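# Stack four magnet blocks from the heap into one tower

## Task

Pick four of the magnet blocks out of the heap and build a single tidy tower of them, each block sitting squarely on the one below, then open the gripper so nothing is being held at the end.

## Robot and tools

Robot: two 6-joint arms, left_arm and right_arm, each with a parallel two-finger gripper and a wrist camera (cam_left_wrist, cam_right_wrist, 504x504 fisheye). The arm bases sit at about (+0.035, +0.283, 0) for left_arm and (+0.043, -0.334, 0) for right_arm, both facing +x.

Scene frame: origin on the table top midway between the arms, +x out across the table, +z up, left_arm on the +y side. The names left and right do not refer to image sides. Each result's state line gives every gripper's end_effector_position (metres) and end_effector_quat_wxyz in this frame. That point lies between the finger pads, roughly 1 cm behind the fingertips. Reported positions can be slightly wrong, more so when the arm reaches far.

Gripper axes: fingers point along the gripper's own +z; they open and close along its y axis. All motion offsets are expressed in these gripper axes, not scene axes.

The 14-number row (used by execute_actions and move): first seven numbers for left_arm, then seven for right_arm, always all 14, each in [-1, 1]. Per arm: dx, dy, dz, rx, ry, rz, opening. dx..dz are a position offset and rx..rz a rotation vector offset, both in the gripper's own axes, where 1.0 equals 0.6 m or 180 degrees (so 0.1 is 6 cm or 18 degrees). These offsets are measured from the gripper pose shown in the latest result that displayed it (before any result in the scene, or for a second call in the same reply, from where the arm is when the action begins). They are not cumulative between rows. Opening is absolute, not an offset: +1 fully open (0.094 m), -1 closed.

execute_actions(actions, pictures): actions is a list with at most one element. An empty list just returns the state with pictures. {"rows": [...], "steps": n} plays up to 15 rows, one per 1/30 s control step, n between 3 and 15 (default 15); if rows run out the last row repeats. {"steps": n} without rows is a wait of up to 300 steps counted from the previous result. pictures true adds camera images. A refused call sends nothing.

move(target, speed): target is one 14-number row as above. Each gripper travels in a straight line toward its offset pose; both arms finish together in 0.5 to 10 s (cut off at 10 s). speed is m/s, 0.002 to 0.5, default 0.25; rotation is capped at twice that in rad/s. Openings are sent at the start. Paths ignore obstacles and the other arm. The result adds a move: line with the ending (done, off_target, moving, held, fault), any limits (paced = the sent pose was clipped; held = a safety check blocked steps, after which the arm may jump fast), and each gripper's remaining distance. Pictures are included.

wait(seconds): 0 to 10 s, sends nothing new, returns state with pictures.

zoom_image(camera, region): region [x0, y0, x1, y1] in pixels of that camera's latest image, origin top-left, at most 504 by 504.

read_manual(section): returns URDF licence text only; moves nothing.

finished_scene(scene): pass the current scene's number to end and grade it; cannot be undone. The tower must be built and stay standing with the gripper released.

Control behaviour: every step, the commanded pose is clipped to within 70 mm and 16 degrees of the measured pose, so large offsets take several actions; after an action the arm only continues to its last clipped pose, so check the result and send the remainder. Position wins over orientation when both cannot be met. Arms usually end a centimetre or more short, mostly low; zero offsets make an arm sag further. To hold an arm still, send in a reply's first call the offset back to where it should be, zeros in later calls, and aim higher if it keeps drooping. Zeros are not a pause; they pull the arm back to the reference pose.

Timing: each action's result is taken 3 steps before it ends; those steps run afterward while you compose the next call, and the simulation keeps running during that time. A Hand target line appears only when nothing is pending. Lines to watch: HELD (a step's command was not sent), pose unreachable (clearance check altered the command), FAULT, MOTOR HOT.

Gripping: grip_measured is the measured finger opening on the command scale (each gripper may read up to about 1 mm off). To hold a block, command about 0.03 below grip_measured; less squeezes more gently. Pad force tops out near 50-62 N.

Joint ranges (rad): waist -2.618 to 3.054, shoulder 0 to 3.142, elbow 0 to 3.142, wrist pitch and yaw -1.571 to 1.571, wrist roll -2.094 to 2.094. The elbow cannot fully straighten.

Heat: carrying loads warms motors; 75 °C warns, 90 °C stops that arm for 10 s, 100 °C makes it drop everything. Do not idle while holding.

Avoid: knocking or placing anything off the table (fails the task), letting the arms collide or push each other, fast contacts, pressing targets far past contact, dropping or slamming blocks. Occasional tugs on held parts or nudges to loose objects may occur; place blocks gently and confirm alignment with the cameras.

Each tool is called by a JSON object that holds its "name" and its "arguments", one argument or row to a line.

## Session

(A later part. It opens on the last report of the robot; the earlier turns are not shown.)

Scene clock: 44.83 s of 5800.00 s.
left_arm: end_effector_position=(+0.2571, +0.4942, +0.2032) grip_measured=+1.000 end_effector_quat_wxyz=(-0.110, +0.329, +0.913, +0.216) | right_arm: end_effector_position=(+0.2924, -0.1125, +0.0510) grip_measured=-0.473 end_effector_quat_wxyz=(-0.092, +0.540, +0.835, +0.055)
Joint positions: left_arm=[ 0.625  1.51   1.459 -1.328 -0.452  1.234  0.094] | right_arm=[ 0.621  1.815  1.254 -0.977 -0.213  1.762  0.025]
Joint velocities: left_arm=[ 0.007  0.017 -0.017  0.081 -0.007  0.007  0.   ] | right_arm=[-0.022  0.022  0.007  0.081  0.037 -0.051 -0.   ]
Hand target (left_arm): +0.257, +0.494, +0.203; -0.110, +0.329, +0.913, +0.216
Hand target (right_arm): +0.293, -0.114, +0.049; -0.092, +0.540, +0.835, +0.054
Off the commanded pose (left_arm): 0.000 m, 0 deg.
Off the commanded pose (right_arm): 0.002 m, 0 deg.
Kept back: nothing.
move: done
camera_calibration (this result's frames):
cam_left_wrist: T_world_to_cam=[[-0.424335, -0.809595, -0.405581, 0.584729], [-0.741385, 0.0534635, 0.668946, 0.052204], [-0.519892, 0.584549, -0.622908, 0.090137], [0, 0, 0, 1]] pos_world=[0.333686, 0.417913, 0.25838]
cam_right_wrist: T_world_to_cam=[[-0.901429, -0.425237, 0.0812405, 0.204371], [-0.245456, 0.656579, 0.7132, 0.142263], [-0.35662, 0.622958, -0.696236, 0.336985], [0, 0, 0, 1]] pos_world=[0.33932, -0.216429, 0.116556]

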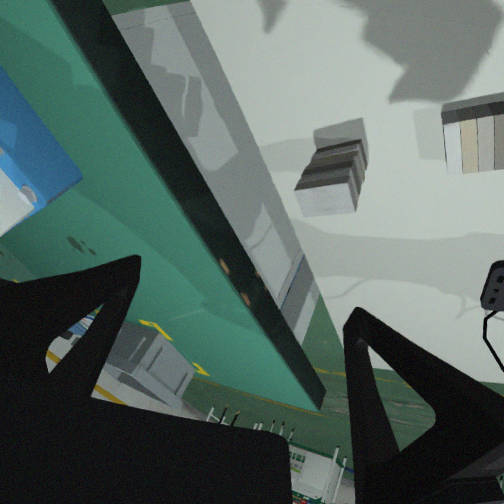

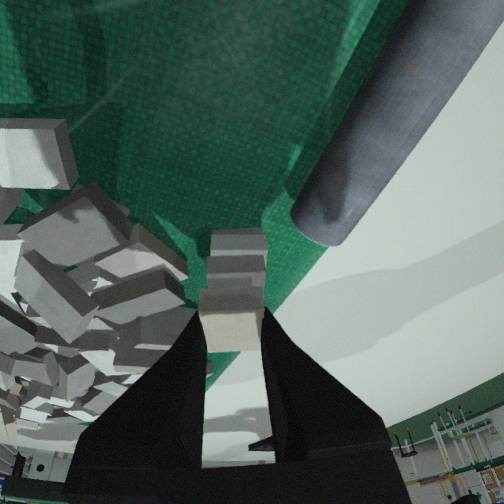

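{"name": "move", "arguments": {
  "target": [0,0,0,0,0,0,1,-0.018,-0.005,-0.006,0,0,0,-0.53],
  "speed": 0.03
}}

{"name": "zoom_image", "arguments": {
  "camera": "cam_right_wrist",
  "region": [130,200,350,400]
}}

Scene clock: 45.80 s of 5800.00 s.
left_arm: end_effector_position=(+0.2571, +0.4942, +0.2032) grip_measured=+1.000 end_effector_quat_wxyz=(-0.110, +0.329, +0.913, +0.216) | right_arm: end_effector_position=(+0.2976, -0.1180, +0.0510) grip_measured=-0.473 end_effector_quat_wxyz=(-0.091, +0.539, +0.836, +0.058)
Joint positions: left_arm=[ 0.625  1.51   1.459 -1.328 -0.452  1.234  0.094] | right_arm=[ 0.599  1.815  1.254 -0.976 -0.213  1.737  0.025]
Joint velocities: left_arm=[-0.007  0.012 -0.002  0.037 -0.022 -0.066  0.   ] | right_arm=[ 0.007 -0.007 -0.012 -0.007 -0.037 -0.051  0.001]
Hand target (left_arm): +0.257, +0.494, +0.203; -0.110, +0.329, +0.913, +0.216
Hand target (right_arm): +0.294, -0.124, +0.052; -0.092, +0.540, +0.835, +0.055
Off the commanded pose (left_arm): 0.000 m, 0 deg.
Off the commanded pose (right_arm): 0.007 m, 0 deg.
Kept back: nothing.
move: done
camera_calibration (this result's frames):
cam_left_wrist: T_world_to_cam=[[-0.424335, -0.809595, -0.405581, 0.584729], [-0.741385, 0.0534635, 0.668946, 0.052204], [-0.519892, 0.584549, -0.622908, 0.090137], [0, 0, 0, 1]] pos_world=[0.333686, 0.417913, 0.25838]
cam_right_wrist: T_world_to_cam=[[-0.901297, -0.426675, 0.074919, 0.20679], [-0.250365, 0.654181, 0.713697, 0.148289], [-0.353527, 0.624496, -0.696436, 0.34153], [0, 0, 0, 1]] pos_world=[0.344246, -0.22206, 0.116528]

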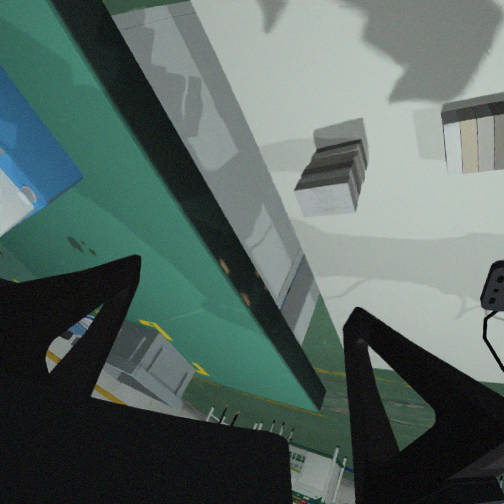

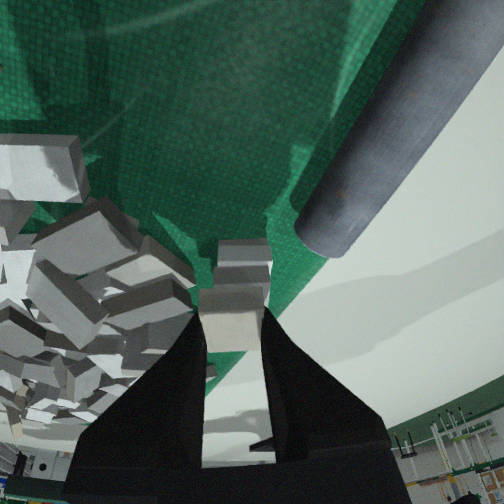

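Region (130, 200, 350, 400) of cam_right_wrist's 504x504 image, scaled by 2.291, with more detail than that image has; it fills the top 458 rows of this view, and the rest is white.

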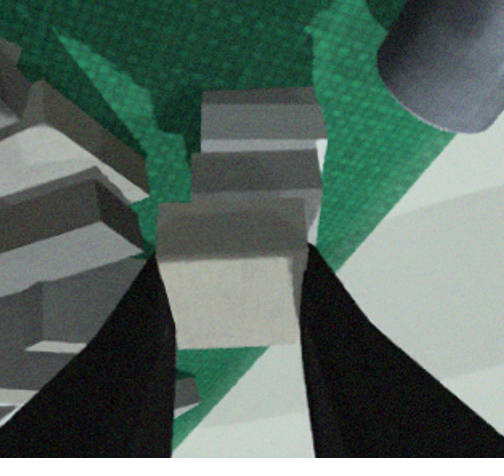

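Need −y ~5 mm, then down.

{"name": "move", "arguments": {
  "target": [0,0,0,0,0,0,1,-0.003,-0.016,0.002,0,0,0,-0.53],
  "speed": 0.03
}}

{"name": "zoom_image", "arguments": {
  "camera": "cam_right_wrist",
  "region": [130,200,350,400]
}}

Scene clock: 46.73 s of 5800.00 s.
left_arm: end_effector_position=(+0.2571, +0.4942, +0.2032) grip_measured=+1.000 end_effector_quat_wxyz=(-0.110, +0.329, +0.913, +0.216) | right_arm: end_effector_position=(+0.2925, -0.1210, +0.0459) grip_measured=-0.473 end_effector_quat_wxyz=(-0.093, +0.538, +0.836, +0.055)
Joint positions: left_arm=[ 0.625  1.51   1.459 -1.328 -0.452  1.234  0.094] | right_arm=[ 0.599  1.805  1.221 -0.958 -0.214  1.736  0.025]
Joint velocities: left_arm=[ 0.012 -0.007 -0.007  0.037 -0.051  0.051  0.   ] | right_arm=[-0.007 -0.017 -0.017 -0.007  0.022  0.037  0.001]
Hand target (left_arm): +0.257, +0.494, +0.203; -0.110, +0.329, +0.913, +0.216
Hand target (right_arm): +0.289, -0.123, +0.049; -0.091, +0.539, +0.836, +0.057
Off the commanded pose (left_arm): 0.000 m, 0 deg.
Off the commanded pose (right_arm): 0.005 m, 0 deg.
Kept back: nothing.
move: done
camera_calibration (this result's frames):
cam_left_wrist: T_world_to_cam=[[-0.424335, -0.809595, -0.405581, 0.584729], [-0.741385, 0.0534635, 0.668946, 0.052204], [-0.519892, 0.584549, -0.622908, 0.090137], [0, 0, 0, 1]] pos_world=[0.333686, 0.417913, 0.25838]
cam_right_wrist: T_world_to_cam=[[-0.900201, -0.427906, 0.0808351, 0.200554], [-0.247354, 0.655211, 0.713803, 0.151917], [-0.358404, 0.622571, -0.695666, 0.339244], [0, 0, 0, 1]] pos_world=[0.339703, -0.224923, 0.11135]

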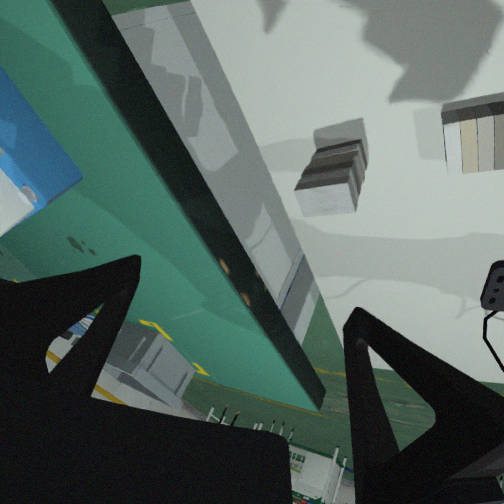

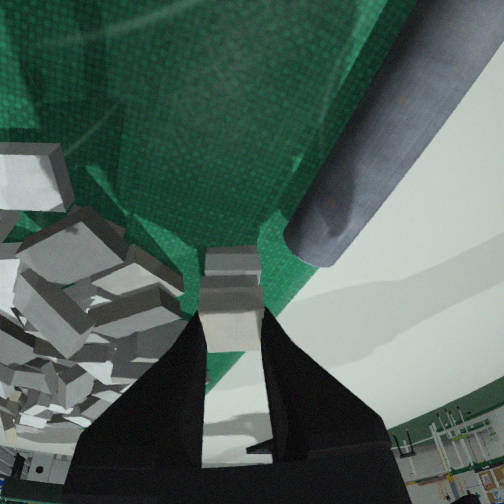

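Region (130, 200, 350, 400) of cam_right_wrist's 504x504 image, scaled by 2.291, with more detail than that image has; it fills the top 458 rows of this view, and the rest is white.

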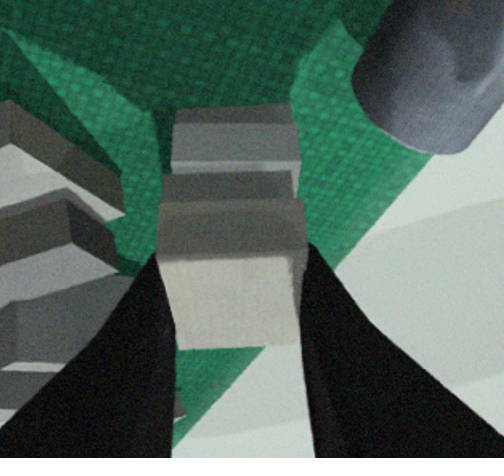

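{"name": "execute_actions", "arguments": {
  "actions": [
    {"rows":[[0,0,0,0,0,0,1,0,0,0,0,0,0,-0.2]],"steps":12}
  ]
}}

{"name": "move", "arguments": {
  "target": [0,0,0,0,0,0,1,0.008,0,-0.012,0,-0.078,0,-0.15],
  "speed": 0.12
}}

{"name": "zoom_image", "arguments": {
  "camera": "cam_right_wrist",
  "region": [130,200,350,400]
}}

Scene clock: 47.13 s of 5800.00 s.
left_arm: end_effector_position=(+0.2571, +0.4942, +0.2032) grip_measured=+1.000 end_effector_quat_wxyz=(-0.110, +0.329, +0.913, +0.216) | right_arm: end_effector_position=(+0.2925, -0.1210, +0.0459) grip_measured=-0.202 end_effector_quat_wxyz=(-0.093, +0.538, +0.836, +0.055)
Joint positions: left_arm=[ 0.625  1.51   1.459 -1.328 -0.452  1.234  0.094] | right_arm=[ 0.599  1.805  1.221 -0.958 -0.214  1.736  0.038]
Joint velocities: left_arm=[-0.002  0.002 -0.007 -0.051 -0.11  -0.081  0.   ] | right_arm=[ 0.002 -0.002 -0.017 -0.022 -0.095 -0.051  0.001]
Steps of this call (steps 1 to 3: nothing new was sent; steps 4 to 12: the first 9 steps of this action). Readings (end_effector_position):
4: left_arm (+0.2571, +0.4942, +0.2032) | right_arm (+0.2925, -0.1210, +0.0459)
5: left_arm (+0.2571, +0.4942, +0.2032) | right_arm (+0.2925, -0.1210, +0.0459)
7: left_arm (+0.2571, +0.4942, +0.2032) | right_arm (+0.2925, -0.1210, +0.0459)
11: left_arm (+0.2571, +0.4942, +0.2032) | right_arm (+0.2925, -0.1210, +0.0459)
12: the state above

Scene clock: 48.90 s of 5800.00 s.
left_arm: end_effector_position=(+0.2571, +0.4942, +0.2032) grip_measured=+1.000 end_effector_quat_wxyz=(-0.110, +0.329, +0.913, +0.216) | right_arm: end_effector_position=(+0.2877, -0.1203, +0.0493) grip_measured=-0.152 end_effector_quat_wxyz=(-0.001, +0.542, +0.840, -0.009)
Joint positions: left_arm=[ 0.625  1.51   1.459 -1.328 -0.452  1.234  0.094] | right_arm=[ 0.727  1.835  1.29  -1.045  0.003  1.863  0.04 ]
Joint velocities: left_arm=[-0.017 -0.017 -0.032  0.007 -0.066  0.022  0.   ] | right_arm=[ 0.002 -0.002 -0.002 -0.022  0.007 -0.051  0.   ]
Hand target (left_arm): +0.257, +0.494, +0.203; -0.110, +0.329, +0.913, +0.216
Hand target (right_arm): +0.291, -0.119, +0.053; +0.010, +0.541, +0.841, -0.012
Off your previous action's commanded pose (left_arm): 0.000 m, 0 deg at its last step (step 3 of this call).
Off your previous action's commanded pose (right_arm): 0.000 m, 0 deg at its last step (step 3 of this call).
Off the commanded pose (left_arm): 0.000 m, 0 deg.
Off the commanded pose (right_arm): 0.006 m, 1 deg.
Kept back: nothing.
move: done
camera_calibration (this result's frames):
cam_left_wrist: T_world_to_cam=[[-0.424335, -0.809595, -0.405581, 0.584729], [-0.741385, 0.0534635, 0.668946, 0.052204], [-0.519892, 0.584549, -0.622908, 0.090137], [0, 0, 0, 1]] pos_world=[0.333686, 0.417913, 0.25838]
cam_right_wrist: T_world_to_cam=[[-0.907263, -0.410224, 0.0926844, 0.199838], [-0.300165, 0.785973, 0.540507, 0.187252], [-0.294576, 0.462562, -0.836219, 0.308797], [0, 0, 0, 1]] pos_world=[0.328476, -0.208034, 0.138489]

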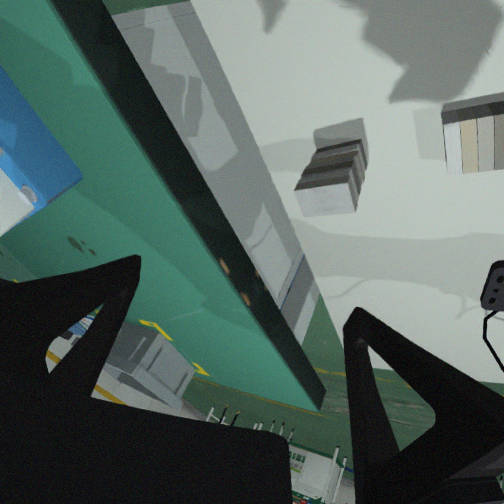

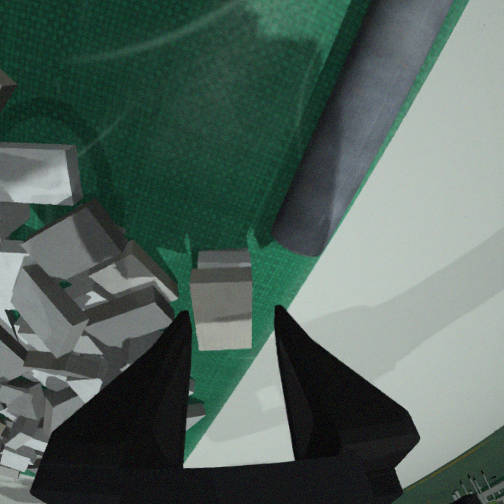

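Region (130, 200, 350, 400) of cam_right_wrist's 504x504 image, scaled by 2.291, with more detail than that image has; it fills the top 458 rows of this view, and the rest is white.

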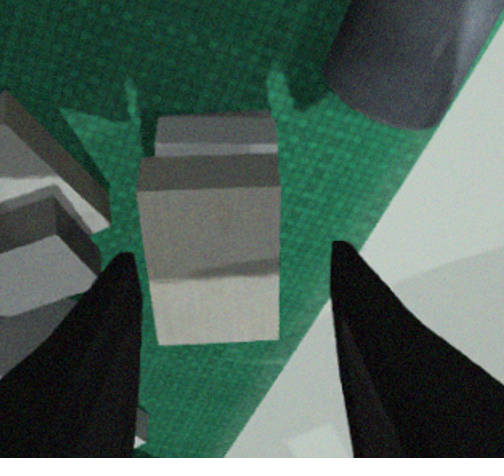

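{"name": "move", "arguments": {
  "target": [0,0,0,0,0,0,1,0.008,0.013,0.002,0,0,0,-0.2],
  "speed": 0.05
}}

{"name": "move", "arguments": {
  "target": [0,0,0,0,0,0,1,0,0,0.022,0,0,0,-0.2],
  "speed": 0.05
}}

{"name": "zoom_image", "arguments": {
  "camera": "cam_right_wrist",
  "region": [130,200,350,400]
}}

Scene clock: 49.87 s of 5800.00 s.
left_arm: end_effector_position=(+0.2571, +0.4942, +0.2032) grip_measured=+1.000 end_effector_quat_wxyz=(-0.110, +0.329, +0.913, +0.216) | right_arm: end_effector_position=(+0.2892, -0.1192, +0.0445) grip_measured=-0.198 end_effector_quat_wxyz=(-0.003, +0.542, +0.840, -0.016)
Joint positions: left_arm=[ 0.625  1.51   1.459 -1.328 -0.452  1.234  0.094] | right_arm=[ 0.727  1.859  1.301 -1.045  0.003  1.864  0.038]
Joint velocities: left_arm=[ 0.002  0.002 -0.027 -0.051  0.007 -0.022  0.   ] | right_arm=[ 0.002  0.032  0.007 -0.007 -0.007 -0.051 -0.   ]
Hand target (left_arm): +0.257, +0.494, +0.203; -0.110, +0.329, +0.913, +0.216
Hand target (right_arm): +0.293, -0.113, +0.048; -0.001, +0.542, +0.840, -0.010
Off the commanded pose (left_arm): 0.000 m, 0 deg.
Off the commanded pose (right_arm): 0.008 m, 1 deg.
Kept back: nothing.
move: done
camera_calibration (this result's frames):
cam_left_wrist: T_world_to_cam=[[-0.424335, -0.809595, -0.405581, 0.584729], [-0.741385, 0.0534635, 0.668946, 0.052204], [-0.519892, 0.584549, -0.622908, 0.090137], [0, 0, 0, 1]] pos_world=[0.333686, 0.417913, 0.25838]
cam_right_wrist: T_world_to_cam=[[-0.906623, -0.408624, 0.105177, 0.201562], [-0.29444, 0.791233, 0.535962, 0.188572], [-0.302226, 0.454947, -0.837665, 0.306086], [0, 0, 0, 1]] pos_world=[0.330771, -0.206095, 0.13413]

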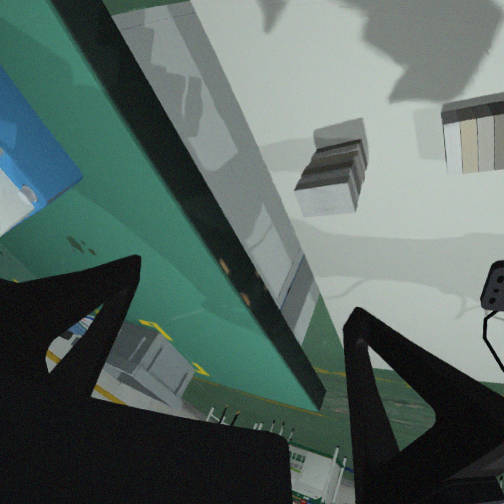

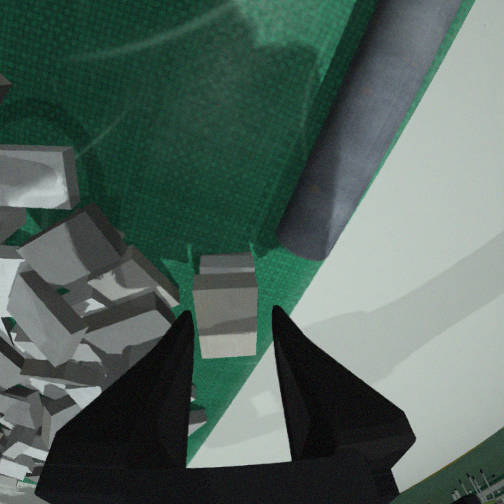

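Scene clock: 50.67 s of 5800.00 s.
left_arm: end_effector_position=(+0.2571, +0.4942, +0.2032) grip_measured=+1.000 end_effector_quat_wxyz=(-0.110, +0.329, +0.913, +0.216) | right_arm: end_effector_position=(+0.2919, -0.1168, +0.0361) grip_measured=-0.198 end_effector_quat_wxyz=(-0.001, +0.542, +0.840, -0.009)
Joint positions: left_arm=[ 0.625  1.51   1.459 -1.328 -0.452  1.234  0.094] | right_arm=[ 0.727  1.869  1.279 -0.998  0.003  1.864  0.038]
Joint velocities: left_arm=[-0.012 -0.007 -0.007  0.007 -0.037  0.037  0.   ] | right_arm=[-0.002  0.007  0.017  0.037 -0.022 -0.037  0.   ]
Hand target (left_arm): +0.257, +0.494, +0.203; -0.110, +0.329, +0.913, +0.216
Hand target (right_arm): +0.289, -0.120, +0.032; -0.003, +0.542, +0.840, -0.016
Off the commanded pose (left_arm): 0.000 m, 0 deg.
Off the commanded pose (right_arm): 0.006 m, 1 deg.
Kept back: nothing.
move: done
camera_calibration (this result's frames):
cam_left_wrist: T_world_to_cam=[[-0.424335, -0.809595, -0.405581, 0.584729], [-0.741385, 0.0534635, 0.668946, 0.052204], [-0.519892, 0.584549, -0.622908, 0.090137], [0, 0, 0, 1]] pos_world=[0.333686, 0.417913, 0.25838]
cam_right_wrist: T_world_to_cam=[[-0.907749, -0.409605, 0.0906405, 0.206572], [-0.30063, 0.785836, 0.540448, 0.193062], [-0.292599, 0.463342, -0.836481, 0.296874], [0, 0, 0, 1]] pos_world=[0.332421, -0.204656, 0.125266]

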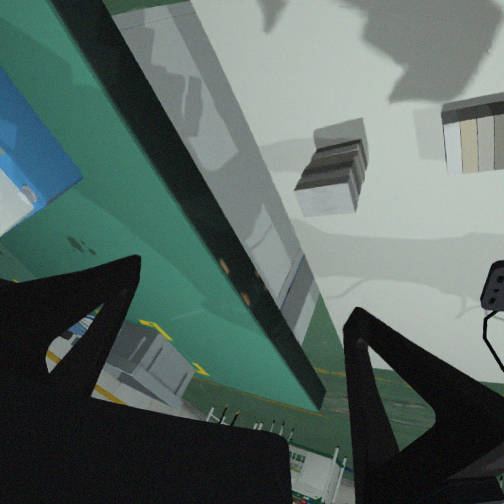

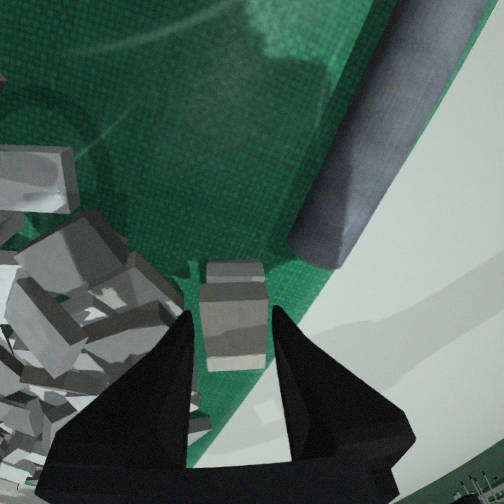

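Region (130, 200, 350, 400) of cam_right_wrist's 504x504 image, scaled by 2.291, with more detail than that image has; it fills the top 458 rows of this view, and the rest is white.

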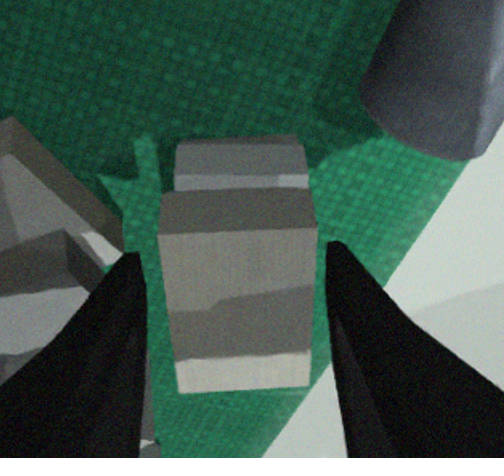

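{"name": "move", "arguments": {
  "target": [0,0,0,0,0,0,1,0.008,-0.006,0.025,0,0,0,-0.22],
  "speed": 0.05
}}

{"name": "execute_actions", "arguments": {
  "actions": [
    {"rows":[[0,0,0,0,0,0,1,0,0,0,0,0,0,-0.3],[0,0,0,0,0,0,1,0,0,0,0,0,0,-0.34],[0,0,0,0,0,0,1,0,0,0,0,0,0,-0.38],[0,0,0,0,0,0,1,0,0,0,0,0,0,-0.41],[0,0,0,0,0,0,1,0,0,0,0,0,0,-0.44],[0,0,0,0,0,0,1,0,0,0,0,0,0,-0.47],[0,0,0,0,0,0,1,0,0,0,0,0,0,-0.52]],"steps":15}
  ],
  "pictures": true
}}

Scene clock: 51.77 s of 5800.00 s.
left_arm: end_effector_position=(+0.2571, +0.4942, +0.2032) grip_measured=+1.000 end_effector_quat_wxyz=(-0.110, +0.329, +0.913, +0.216) | right_arm: end_effector_position=(+0.2926, -0.1138, +0.0281) grip_measured=-0.218 end_effector_quat_wxyz=(+0.002, +0.544, +0.839, +0.002)
Joint positions: left_arm=[ 0.625  1.51   1.459 -1.328 -0.452  1.234  0.094] | right_arm=[ 0.733  1.869  1.245 -0.941  0.003  1.873  0.037]
Joint velocities: left_arm=[ 0.012 -0.012 -0.007  0.007  0.022 -0.11   0.   ] | right_arm=[-0.007 -0.022  0.002 -0.007 -0.066 -0.022 -0.   ]
Hand target (left_arm): +0.257, +0.494, +0.203; -0.110, +0.329, +0.913, +0.216
Hand target (right_arm): +0.287, -0.114, +0.021; -0.001, +0.542, +0.840, -0.009
Off the commanded pose (left_arm): 0.000 m, 0 deg.
Off the commanded pose (right_arm): 0.009 m, 1 deg.
Kept back: nothing.
move: done
camera_calibration (this result's frames):
cam_left_wrist: T_world_to_cam=[[-0.424335, -0.809595, -0.405581, 0.584729], [-0.741385, 0.0534635, 0.668946, 0.052204], [-0.519892, 0.584549, -0.622908, 0.090137], [0, 0, 0, 1]] pos_world=[0.333686, 0.417913, 0.25838]
cam_right_wrist: T_world_to_cam=[[-0.910664, -0.407321, 0.0691465, 0.210904], [-0.306878, 0.778939, 0.546883, 0.196133], [-0.276617, 0.476807, -0.834349, 0.28578], [0, 0, 0, 1]] pos_world=[0.331303, -0.203132, 0.116595]

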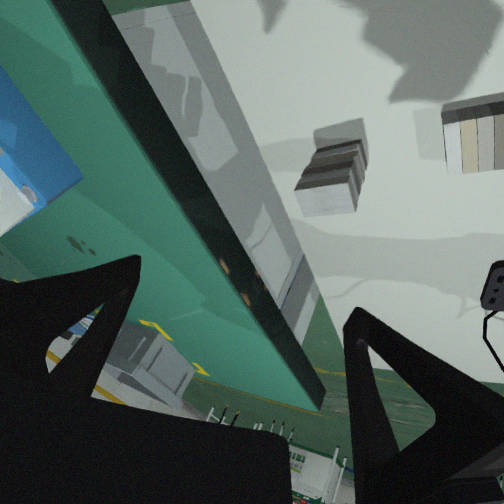

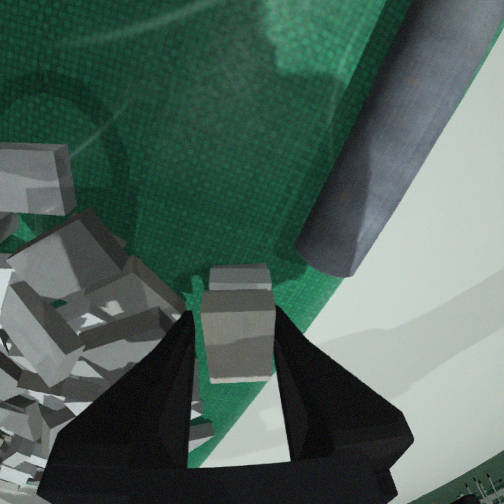

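Scene clock: 52.17 s of 5800.00 s.
left_arm: end_effector_position=(+0.2571, +0.4942, +0.2032) grip_measured=+1.000 end_effector_quat_wxyz=(-0.110, +0.329, +0.913, +0.216) | right_arm: end_effector_position=(+0.2924, -0.1139, +0.0281) grip_measured=-0.463 end_effector_quat_wxyz=(+0.002, +0.544, +0.839, +0.002)
Joint positions: left_arm=[ 0.625  1.51   1.459 -1.328 -0.452  1.234  0.094] | right_arm=[ 0.733  1.869  1.245 -0.942  0.003  1.873  0.025]
Joint velocities: left_arm=[-0.002  0.002  0.012 -0.007  0.022 -0.037  0.   ] | right_arm=[ 0.002 -0.012 -0.022 -0.037 -0.007 -0.037  0.001]
Steps of this call (steps 1 to 12: the first 12 steps of this action). Readings (end_effector_position):
1: left_arm (+0.2571, +0.4942, +0.2032) | right_arm (+0.2926, -0.1138, +0.0281)
2: left_arm (+0.2571, +0.4942, +0.2032) | right_arm (+0.2926, -0.1138, +0.0281)
4: left_arm (+0.2571, +0.4942, +0.2032) | right_arm (+0.2925, -0.1139, +0.0281)
8: left_arm (+0.2571, +0.4942, +0.2032) | right_arm (+0.2924, -0.1139, +0.0281)
12: the state above
camera_calibration (this result's frames):
cam_left_wrist: T_world_to_cam=[[-0.424335, -0.809595, -0.405581, 0.584729], [-0.741385, 0.0534635, 0.668946, 0.052204], [-0.519892, 0.584549, -0.622908, 0.090137], [0, 0, 0, 1]] pos_world=[0.333686, 0.417913, 0.25838]
cam_right_wrist: T_world_to_cam=[[-0.910587, -0.407329, 0.0700995, 0.210633], [-0.306292, 0.7789, 0.547266, 0.195894], [-0.277518, 0.476862, -0.834018, 0.285986], [0, 0, 0, 1]] pos_world=[0.331166, -0.203161, 0.116546]

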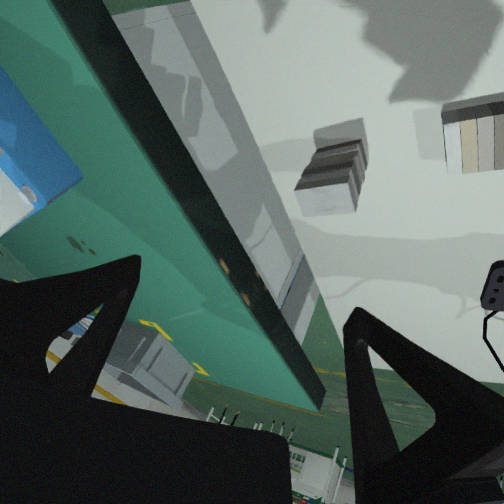

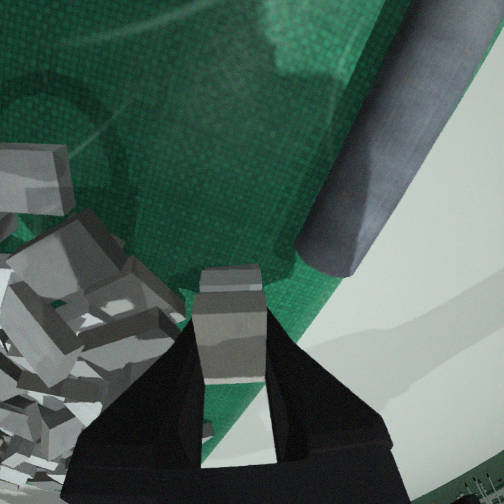

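{"name": "execute_actions", "arguments": {
  "actions": [
    {"rows":[[0,0,0,0,0,0,1,0,0,0,0,0,0,-0.22]],"steps":10}
  ]
}}

{"name": "move", "arguments": {
  "target": [0,0,0,0,0,0,1,0,-0.008,0.02,0,0,0,-0.22],
  "speed": 0.04
}}

Scene clock: 52.50 s of 5800.00 s.
left_arm: end_effector_position=(+0.2571, +0.4942, +0.2032) grip_measured=+1.000 end_effector_quat_wxyz=(-0.110, +0.329, +0.913, +0.216) | right_arm: end_effector_position=(+0.2925, -0.1138, +0.0281) grip_measured=-0.222 end_effector_quat_wxyz=(+0.002, +0.544, +0.839, +0.002)
Joint positions: left_arm=[ 0.625  1.51   1.459 -1.328 -0.452  1.234  0.094] | right_arm=[ 0.733  1.869  1.245 -0.942  0.003  1.873  0.037]
Joint velocities: left_arm=[ 0.007  0.002  0.017 -0.007 -0.037 -0.037  0.   ] | right_arm=[ 0.007 -0.002 -0.022 -0.007  0.007  0.007 -0.001]
Off your previous action's commanded pose (left_arm): 0.000 m, 0 deg at its last step (step 3 of this call).
Off your previous action's commanded pose (right_arm): 0.000 m, 0 deg at its last step (step 3 of this call).
Steps of this call (steps 1 to 3: the last 3 steps of your previous action; steps 4 to 10: the first 7 steps of this action). Readings (end_effector_position):
4: left_arm (+0.2571, +0.4942, +0.2032) | right_arm (+0.2924, -0.1139, +0.0281)
5: left_arm (+0.2571, +0.4942, +0.2032) | right_arm (+0.2924, -0.1139, +0.0281)
7: left_arm (+0.2571, +0.4942, +0.2032) | right_arm (+0.2924, -0.1139, +0.0281)
10: the state above

Scene clock: 53.43 s of 5800.00 s.
left_arm: end_effector_position=(+0.2571, +0.4942, +0.2032) grip_measured=+1.000 end_effector_quat_wxyz=(-0.110, +0.329, +0.913, +0.216) | right_arm: end_effector_position=(+0.2914, -0.1147, +0.0197) grip_measured=-0.222 end_effector_quat_wxyz=(+0.003, +0.544, +0.839, +0.006)
Joint positions: left_arm=[ 0.625  1.51   1.459 -1.328 -0.452  1.234  0.094] | right_arm=[ 0.733  1.869  1.208 -0.897  0.003  1.873  0.037]
Joint velocities: left_arm=[ 0.007 -0.007 -0.022 -0.037  0.066 -0.007  0.   ] | right_arm=[ 0.007 -0.002 -0.012  0.081  0.037  0.022 -0.   ]
Hand target (left_arm): +0.257, +0.494, +0.203; -0.110, +0.329, +0.913, +0.216
Hand target (right_arm): +0.288, -0.116, +0.016; +0.002, +0.544, +0.839, +0.002
Off your previous action's commanded pose (left_arm): 0.000 m, 0 deg at its last step (step 3 of this call).
Off your previous action's commanded pose (right_arm): 0.000 m, 0 deg at its last step (step 3 of this call).
Off the commanded pose (left_arm): 0.000 m, 0 deg.
Off the commanded pose (right_arm): 0.005 m, 1 deg.
Kept back: nothing.
move: done
camera_calibration (this result's frames):
cam_left_wrist: T_world_to_cam=[[-0.424335, -0.809595, -0.405581, 0.584729], [-0.741385, 0.0534635, 0.668946, 0.052204], [-0.519892, 0.584549, -0.622908, 0.090137], [0, 0, 0, 1]] pos_world=[0.333686, 0.417913, 0.25838]
cam_right_wrist: T_world_to_cam=[[-0.911039, -0.407727, 0.0613766, 0.210239], [-0.310059, 0.775579, 0.549854, 0.201524], [-0.271793, 0.481908, -0.833003, 0.278016], [0, 0, 0, 1]] pos_world=[0.329583, -0.204556, 0.107876]

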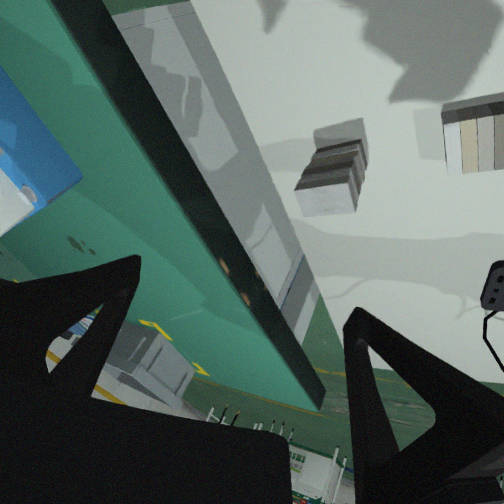

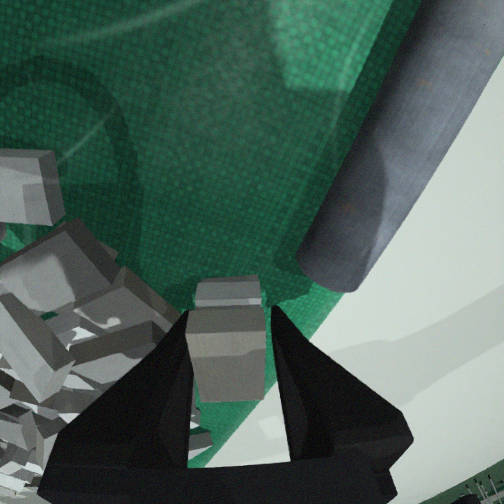

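{"name": "execute_actions", "arguments": {
  "actions": [
    {"rows":[[0,0,0,0,0,0,1,0,0,0,0,0,0,-0.3],[0,0,0,0,0,0,1,0,0,0,0,0,0,-0.36],[0,0,0,0,0,0,1,0,0,0,0,0,0,-0.4],[0,0,0,0,0,0,1,0,0,0,0,0,0,-0.43],[0,0,0,0,0,0,1,0,0,0,0,0,0,-0.46],[0,0,0,0,0,0,1,0,0,0,0,0,0,-0.52]],"steps":14}
  ]
}}

{"name": "execute_actions", "arguments": {
  "actions": [
    {"rows":[[0,0,0,0,0,0,1,0,0,0,0,0,0,-0.22]],"steps":10}
  ]
}}

{"name": "move", "arguments": {
  "target": [0,0,0,0,0,0,1,0,0,-0.1,0,0,0,-0.22],
  "speed": 0.12
}}

{"name": "move", "arguments": {
  "target": [0,0,0,0,0,0,1,-0.006,0,-0.01,0,0,-0.5,0.3],
  "speed": 0.5
}}

Scene clock: 54.00 s of 5800.00 s.
left_arm: end_effector_position=(+0.2571, +0.4942, +0.2032) grip_measured=+1.000 end_effector_quat_wxyz=(-0.110, +0.329, +0.913, +0.216) | right_arm: end_effector_position=(+0.2921, -0.1140, +0.0197) grip_measured=-0.464 end_effector_quat_wxyz=(+0.003, +0.544, +0.839, +0.008)
Joint positions: left_arm=[ 0.625  1.51   1.459 -1.328 -0.452  1.234  0.094] | right_arm=[ 0.733  1.869  1.208 -0.893  0.002  1.873  0.025]
Joint velocities: left_arm=[-0.012 -0.012  0.002  0.007  0.022  0.066  0.   ] | right_arm=[-0.002 -0.007  0.002 -0.066  0.11  -0.007  0.   ]
Steps of this call (steps 1 to 6: nothing new was sent; steps 7 to 17: the first 11 steps of this action). Readings (end_effector_position):
7: left_arm (+0.2571, +0.4942, +0.2032) | right_arm (+0.2921, -0.1141, +0.0197)
8: left_arm (+0.2571, +0.4942, +0.2032) | right_arm (+0.2921, -0.1141, +0.0197)
10: left_arm (+0.2571, +0.4942, +0.2032) | right_arm (+0.2920, -0.1141, +0.0197)
14: left_arm (+0.2571, +0.4942, +0.2032) | right_arm (+0.2921, -0.1140, +0.0197)
17: the state above

Scene clock: 54.33 s of 5800.00 s.
left_arm: end_effector_position=(+0.2571, +0.4942, +0.2032) grip_measured=+1.000 end_effector_quat_wxyz=(-0.110, +0.329, +0.913, +0.216) | right_arm: end_effector_position=(+0.2921, -0.1140, +0.0197) grip_measured=-0.222 end_effector_quat_wxyz=(+0.003, +0.544, +0.839, +0.008)
Joint positions: left_arm=[ 0.625  1.51   1.459 -1.328 -0.452  1.234  0.094] | right_arm=[ 0.733  1.869  1.208 -0.893  0.002  1.873  0.037]
Joint velocities: left_arm=[-0.017  0.002  0.017 -0.066  0.051  0.051  0.   ] | right_arm=[-0.007 -0.002  0.017  0.051  0.007 -0.022 -0.001]
Off your previous action's commanded pose (left_arm): 0.000 m, 0 deg at its last step (step 3 of this call).
Off your previous action's commanded pose (right_arm): 0.001 m, 0 deg at its last step (step 3 of this call).
Steps of this call (steps 1 to 3: the last 3 steps of your previous action; steps 4 to 10: the first 7 steps of this action, its rows measured from where the robot was after step 3). Readings (end_effector_position):
3: left_arm (+0.2571, +0.4942, +0.2032) | right_arm (+0.2921, -0.1140, +0.0197)
4: left_arm (+0.2571, +0.4942, +0.2032) | right_arm (+0.2921, -0.1140, +0.0197)
5: left_arm (+0.2571, +0.4942, +0.2032) | right_arm (+0.2921, -0.1140, +0.0197)
7: left_arm (+0.2571, +0.4942, +0.2032) | right_arm (+0.2921, -0.1140, +0.0197)
10: the state above

Scene clock: 55.67 s of 5800.00 s.
left_arm: end_effector_position=(+0.2571, +0.4942, +0.2032) grip_measured=+1.000 end_effector_quat_wxyz=(-0.110, +0.329, +0.913, +0.216) | right_arm: end_effector_position=(+0.2884, -0.1171, +0.0687) grip_measured=-0.222 end_effector_quat_wxyz=(+0.000, +0.544, +0.839, -0.001)
Joint positions: left_arm=[ 0.625  1.51   1.459 -1.328 -0.452  1.234  0.094] | right_arm=[ 0.733  1.81   1.337 -1.101  0.001  1.873  0.037]
Joint velocities: left_arm=[ 0.007 -0.022 -0.002  0.051  0.051  0.022  0.   ] | right_arm=[-0.012  0.007 -0.017 -0.037 -0.037 -0.007  0.001]
Hand target (left_arm): +0.257, +0.494, +0.203; -0.110, +0.329, +0.913, +0.216
Hand target (right_arm): +0.290, -0.114, +0.079; +0.003, +0.544, +0.839, +0.008
Off your previous action's commanded pose (left_arm): 0.000 m, 0 deg at its last step (step 3 of this call).
Off your previous action's commanded pose (right_arm): 0.000 m, 0 deg at its last step (step 3 of this call).
Off the commanded pose (left_arm): 0.000 m, 0 deg.
Off the commanded pose (right_arm): 0.012 m, 1 deg.
Kept back: nothing.
move: off_target (right_arm)
camera_calibration (this result's frames):
cam_left_wrist: T_world_to_cam=[[-0.424335, -0.809595, -0.405581, 0.584729], [-0.741385, 0.0534635, 0.668946, 0.052204], [-0.519892, 0.584549, -0.622908, 0.090137], [0, 0, 0, 1]] pos_world=[0.333686, 0.417913, 0.25838]
cam_right_wrist: T_world_to_cam=[[-0.910152, -0.407059, 0.0769771, 0.20225], [-0.303063, 0.780913, 0.546194, 0.174365], [-0.282446, 0.473791, -0.834114, 0.321354], [0, 0, 0, 1]] pos_world=[0.327687, -0.20609, 0.15724]

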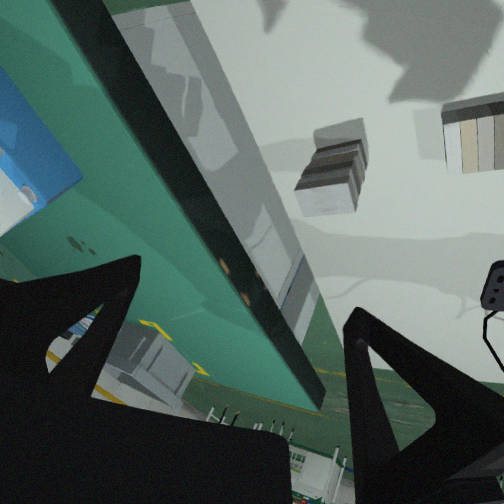

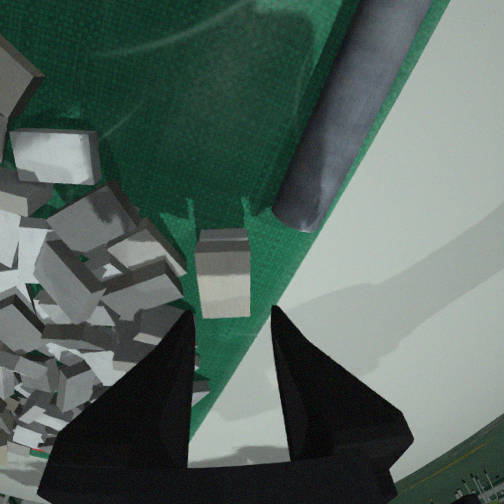

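Scene clock: 58.00 s of 5800.00 s.
left_arm: end_effector_position=(+0.2571, +0.4942, +0.2032) grip_measured=+1.000 end_effector_quat_wxyz=(-0.110, +0.329, +0.913, +0.216) | right_arm: end_effector_position=(+0.2852, -0.1199, +0.0687) grip_measured=+0.298 end_effector_quat_wxyz=(-0.008, -0.209, +0.978, -0.005)
Joint positions: left_arm=[ 0.625  1.51   1.459 -1.328 -0.452  1.234  0.094] | right_arm=[ 0.733  1.81   1.337 -1.118  0.001  0.301  0.061]
Joint velocities: left_arm=[-0.022  0.002  0.017 -0.066 -0.007 -0.051  0.   ] | right_arm=[ 0.007  0.002  0.007 -0.037  0.007 -0.066  0.   ]
Hand target (left_arm): +0.257, +0.494, +0.203; -0.110, +0.329, +0.913, +0.216
Hand target (right_arm): +0.290, -0.120, +0.075; -0.000, -0.209, +0.978, -0.001
Off the commanded pose (left_arm): 0.000 m, 0 deg.
Off the commanded pose (right_arm): 0.008 m, 1 deg.
Kept back: nothing.
move: done
camera_calibration (this result's frames):
cam_left_wrist: T_world_to_cam=[[-0.424335, -0.809595, -0.405581, 0.584729], [-0.741385, 0.0534635, 0.668946, 0.052204], [-0.519892, 0.584549, -0.622908, 0.090137], [0, 0, 0, 1]] pos_world=[0.333686, 0.417913, 0.25838]
cam_right_wrist: T_world_to_cam=[[0.409488, -0.908584, 0.0824353, -0.23871], [-0.771581, -0.296688, 0.562707, 0.178824], [-0.486808, -0.294027, -0.822536, 0.287233], [0, 0, 0, 1]] pos_world=[0.375554, -0.0793785, 0.155312]

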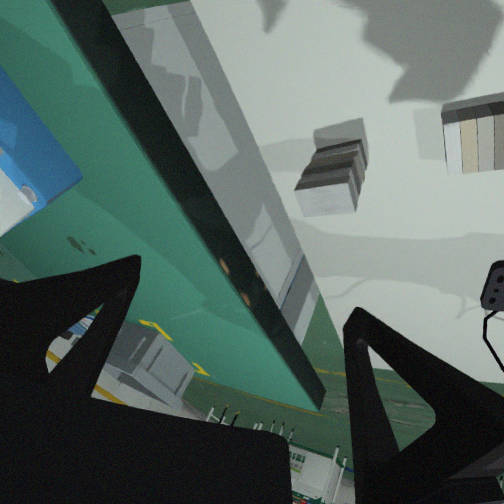

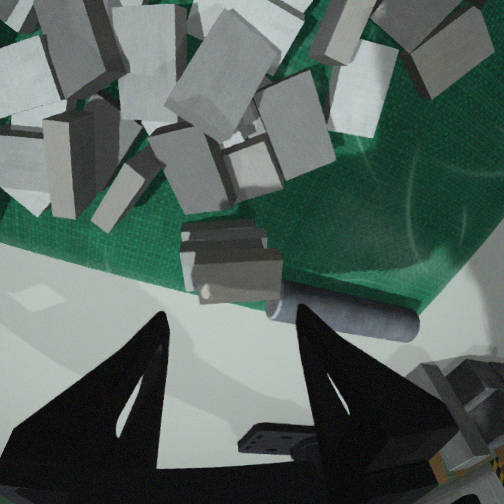

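{"name": "move", "arguments": {
  "target": [0,0,0,0,0,0,1,-0.014,0,0.05,0,-0.006,0,0.25],
  "speed": 0.1
}}

Scene clock: 59.17 s of 5800.00 s.
left_arm: end_effector_position=(+0.2571, +0.4942, +0.2032) grip_measured=+1.000 end_effector_quat_wxyz=(-0.110, +0.329, +0.913, +0.216) | right_arm: end_effector_position=(+0.2901, -0.1156, +0.0411) grip_measured=+0.252 end_effector_quat_wxyz=(-0.003, -0.210, +0.978, -0.003)
Joint positions: left_arm=[ 0.625  1.51   1.459 -1.328 -0.452  1.234  0.094] | right_arm=[ 0.733  1.852  1.278 -1.005  0.001  0.299  0.059]
Joint velocities: left_arm=[-0.012  0.002  0.002  0.022 -0.022 -0.051  0.   ] | right_arm=[ 0.002  0.012 -0.007  0.022 -0.022  0.007  0.   ]
Hand target (left_arm): +0.257, +0.494, +0.203; -0.110, +0.329, +0.913, +0.216
Hand target (right_arm): +0.293, -0.117, +0.039; +0.001, -0.209, +0.978, -0.004
Off the commanded pose (left_arm): 0.000 m, 0 deg.
Off the commanded pose (right_arm): 0.004 m, 1 deg.
Kept back: nothing.
move: done
camera_calibration (this result's frames):
cam_left_wrist: T_world_to_cam=[[-0.424335, -0.809595, -0.405581, 0.584729], [-0.741385, 0.0534635, 0.668946, 0.052204], [-0.519892, 0.584549, -0.622908, 0.090137], [0, 0, 0, 1]] pos_world=[0.333686, 0.417913, 0.25838]
cam_right_wrist: T_world_to_cam=[[0.410529, -0.908414, 0.0790564, -0.234649], [-0.775792, -0.302398, 0.553807, 0.200375], [-0.47918, -0.288685, -0.828883, 0.266873], [0, 0, 0, 1]] pos_world=[0.37966, -0.075523, 0.128788]

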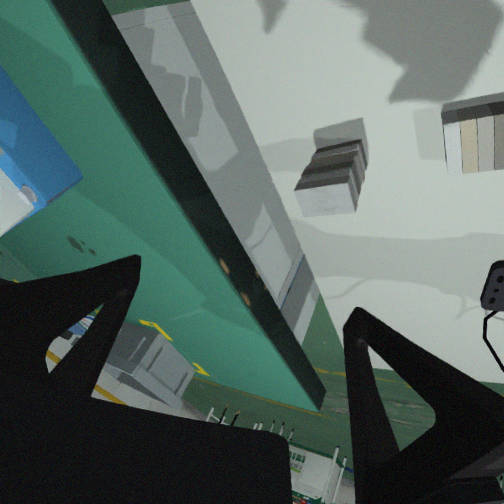

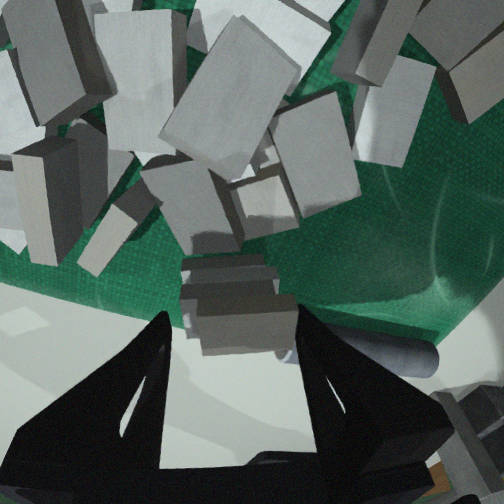

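{"name": "execute_actions", "arguments": {
  "actions": [
    {"rows":[[0,0,0,0,0,0,1,0,0,0,0,0,0,0.2],[0,0,0,0,0,0,1,0,0,0,0,0,0,0.16],[0,0,0,0,0,0,1,0,0,0,0,0,0,0.12],[0,0,0,0,0,0,1,0,0,0,0,0,0,0.08],[0,0,0,0,0,0,1,0,0,0,0,0,0,0.04],[0,0,0,0,0,0,1,0,0,0,0,0,0,0],[0,0,0,0,0,0,1,0,0,0,0,0,0,-0.04],[0,0,0,0,0,0,1,0,0,0,0,0,0,-0.08],[0,0,0,0,0,0,1,0,0,0,0,0,0,-0.08],[0,0,0,0,0,0,1,0,0,0,0,0,0,-0.08],[0,0,0,0,0,0,1,0,0,0,0,0,0,0.14]],"steps":15}
  ]
}}

{"name": "move", "arguments": {
  "target": [0,0,0,0,0,0,1,0,0,0.025,0,0,0,0.14],
  "speed": 0.05
}}

{"name": "zoom_image", "arguments": {
  "camera": "cam_right_wrist",
  "region": [130,220,350,420]
}}

Scene clock: 59.80 s of 5800.00 s.
left_arm: end_effector_position=(+0.2571, +0.4942, +0.2032) grip_measured=+1.000 end_effector_quat_wxyz=(-0.110, +0.329, +0.913, +0.216) | right_arm: end_effector_position=(+0.2902, -0.1151, +0.0411) grip_measured=+0.116 end_effector_quat_wxyz=(-0.003, -0.210, +0.978, -0.002)
Joint positions: left_arm=[ 0.625  1.51   1.459 -1.328 -0.452  1.234  0.094] | right_arm=[ 0.733  1.852  1.278 -1.003 -0.     0.299  0.052]
Joint velocities: left_arm=[-0.027 -0.002 -0.007 -0.168  0.037  0.022  0.   ] | right_arm=[ 0.002 -0.002 -0.022 -0.007 -0.051  0.066  0.044]
Steps of this call (steps 1 to 7: nothing new was sent; steps 8 to 19: the first 12 steps of this action). Readings (end_effector_position):
8: left_arm (+0.2571, +0.4942, +0.2032) | right_arm (+0.2904, -0.1153, +0.0411)
9: left_arm (+0.2571, +0.4942, +0.2032) | right_arm (+0.2904, -0.1153, +0.0411)
11: left_arm (+0.2571, +0.4942, +0.2032) | right_arm (+0.2904, -0.1153, +0.0411)
15: left_arm (+0.2571, +0.4942, +0.2032) | right_arm (+0.2903, -0.1152, +0.0411)
19: the state above

Scene clock: 60.80 s of 5800.00 s.
left_arm: end_effector_position=(+0.2571, +0.4942, +0.2032) grip_measured=+1.000 end_effector_quat_wxyz=(-0.110, +0.329, +0.913, +0.216) | right_arm: end_effector_position=(+0.2897, -0.1156, +0.0294) grip_measured=+0.138 end_effector_quat_wxyz=(-0.005, -0.210, +0.978, -0.003)
Joint positions: left_arm=[ 0.625  1.51   1.459 -1.328 -0.452  1.234  0.094] | right_arm=[ 0.733  1.869  1.251 -0.964 -0.     0.299  0.053]
Joint velocities: left_arm=[-0.007  0.022 -0.012 -0.022 -0.022 -0.022  0.   ] | right_arm=[ 0.007  0.002 -0.007 -0.022 -0.037  0.007  0.   ]
Hand target (left_arm): +0.257, +0.494, +0.203; -0.110, +0.329, +0.913, +0.216
Hand target (right_arm): +0.290, -0.115, +0.026; -0.003, -0.210, +0.978, -0.002
Off your previous action's commanded pose (left_arm): 0.000 m, 0 deg at its last step (step 3 of this call).
Off your previous action's commanded pose (right_arm): 0.000 m, 0 deg at its last step (step 3 of this call).
Off the commanded pose (left_arm): 0.000 m, 0 deg.
Off the commanded pose (right_arm): 0.003 m, 0 deg.
Kept back: nothing.
move: done
camera_calibration (this result's frames):
cam_left_wrist: T_world_to_cam=[[-0.424335, -0.809595, -0.405581, 0.584729], [-0.741385, 0.0534635, 0.668946, 0.052204], [-0.519892, 0.584549, -0.622908, 0.090137], [0, 0, 0, 1]] pos_world=[0.333686, 0.417913, 0.25838]
cam_right_wrist: T_world_to_cam=[[0.410798, -0.908332, 0.0786068, -0.233634], [-0.773806, -0.301762, 0.556924, 0.205896], [-0.482151, -0.28961, -0.826835, 0.25758], [0, 0, 0, 1]] pos_world=[0.379492, -0.0754879, 0.116673]

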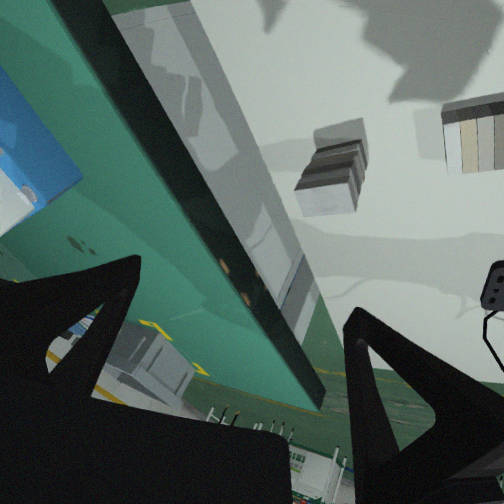

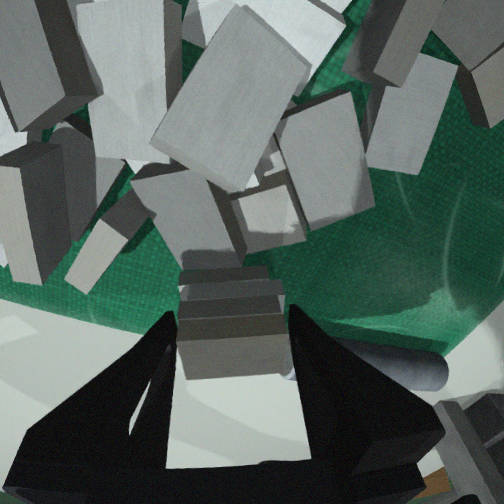

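Region (130, 220, 350, 420) of cam_right_wrist's 504x504 image, scaled by 2.291, with more detail than that image has; it fills the top 458 rows of this view, and the rest is white.

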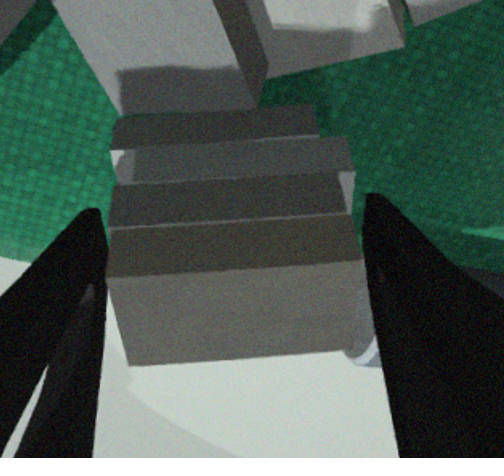

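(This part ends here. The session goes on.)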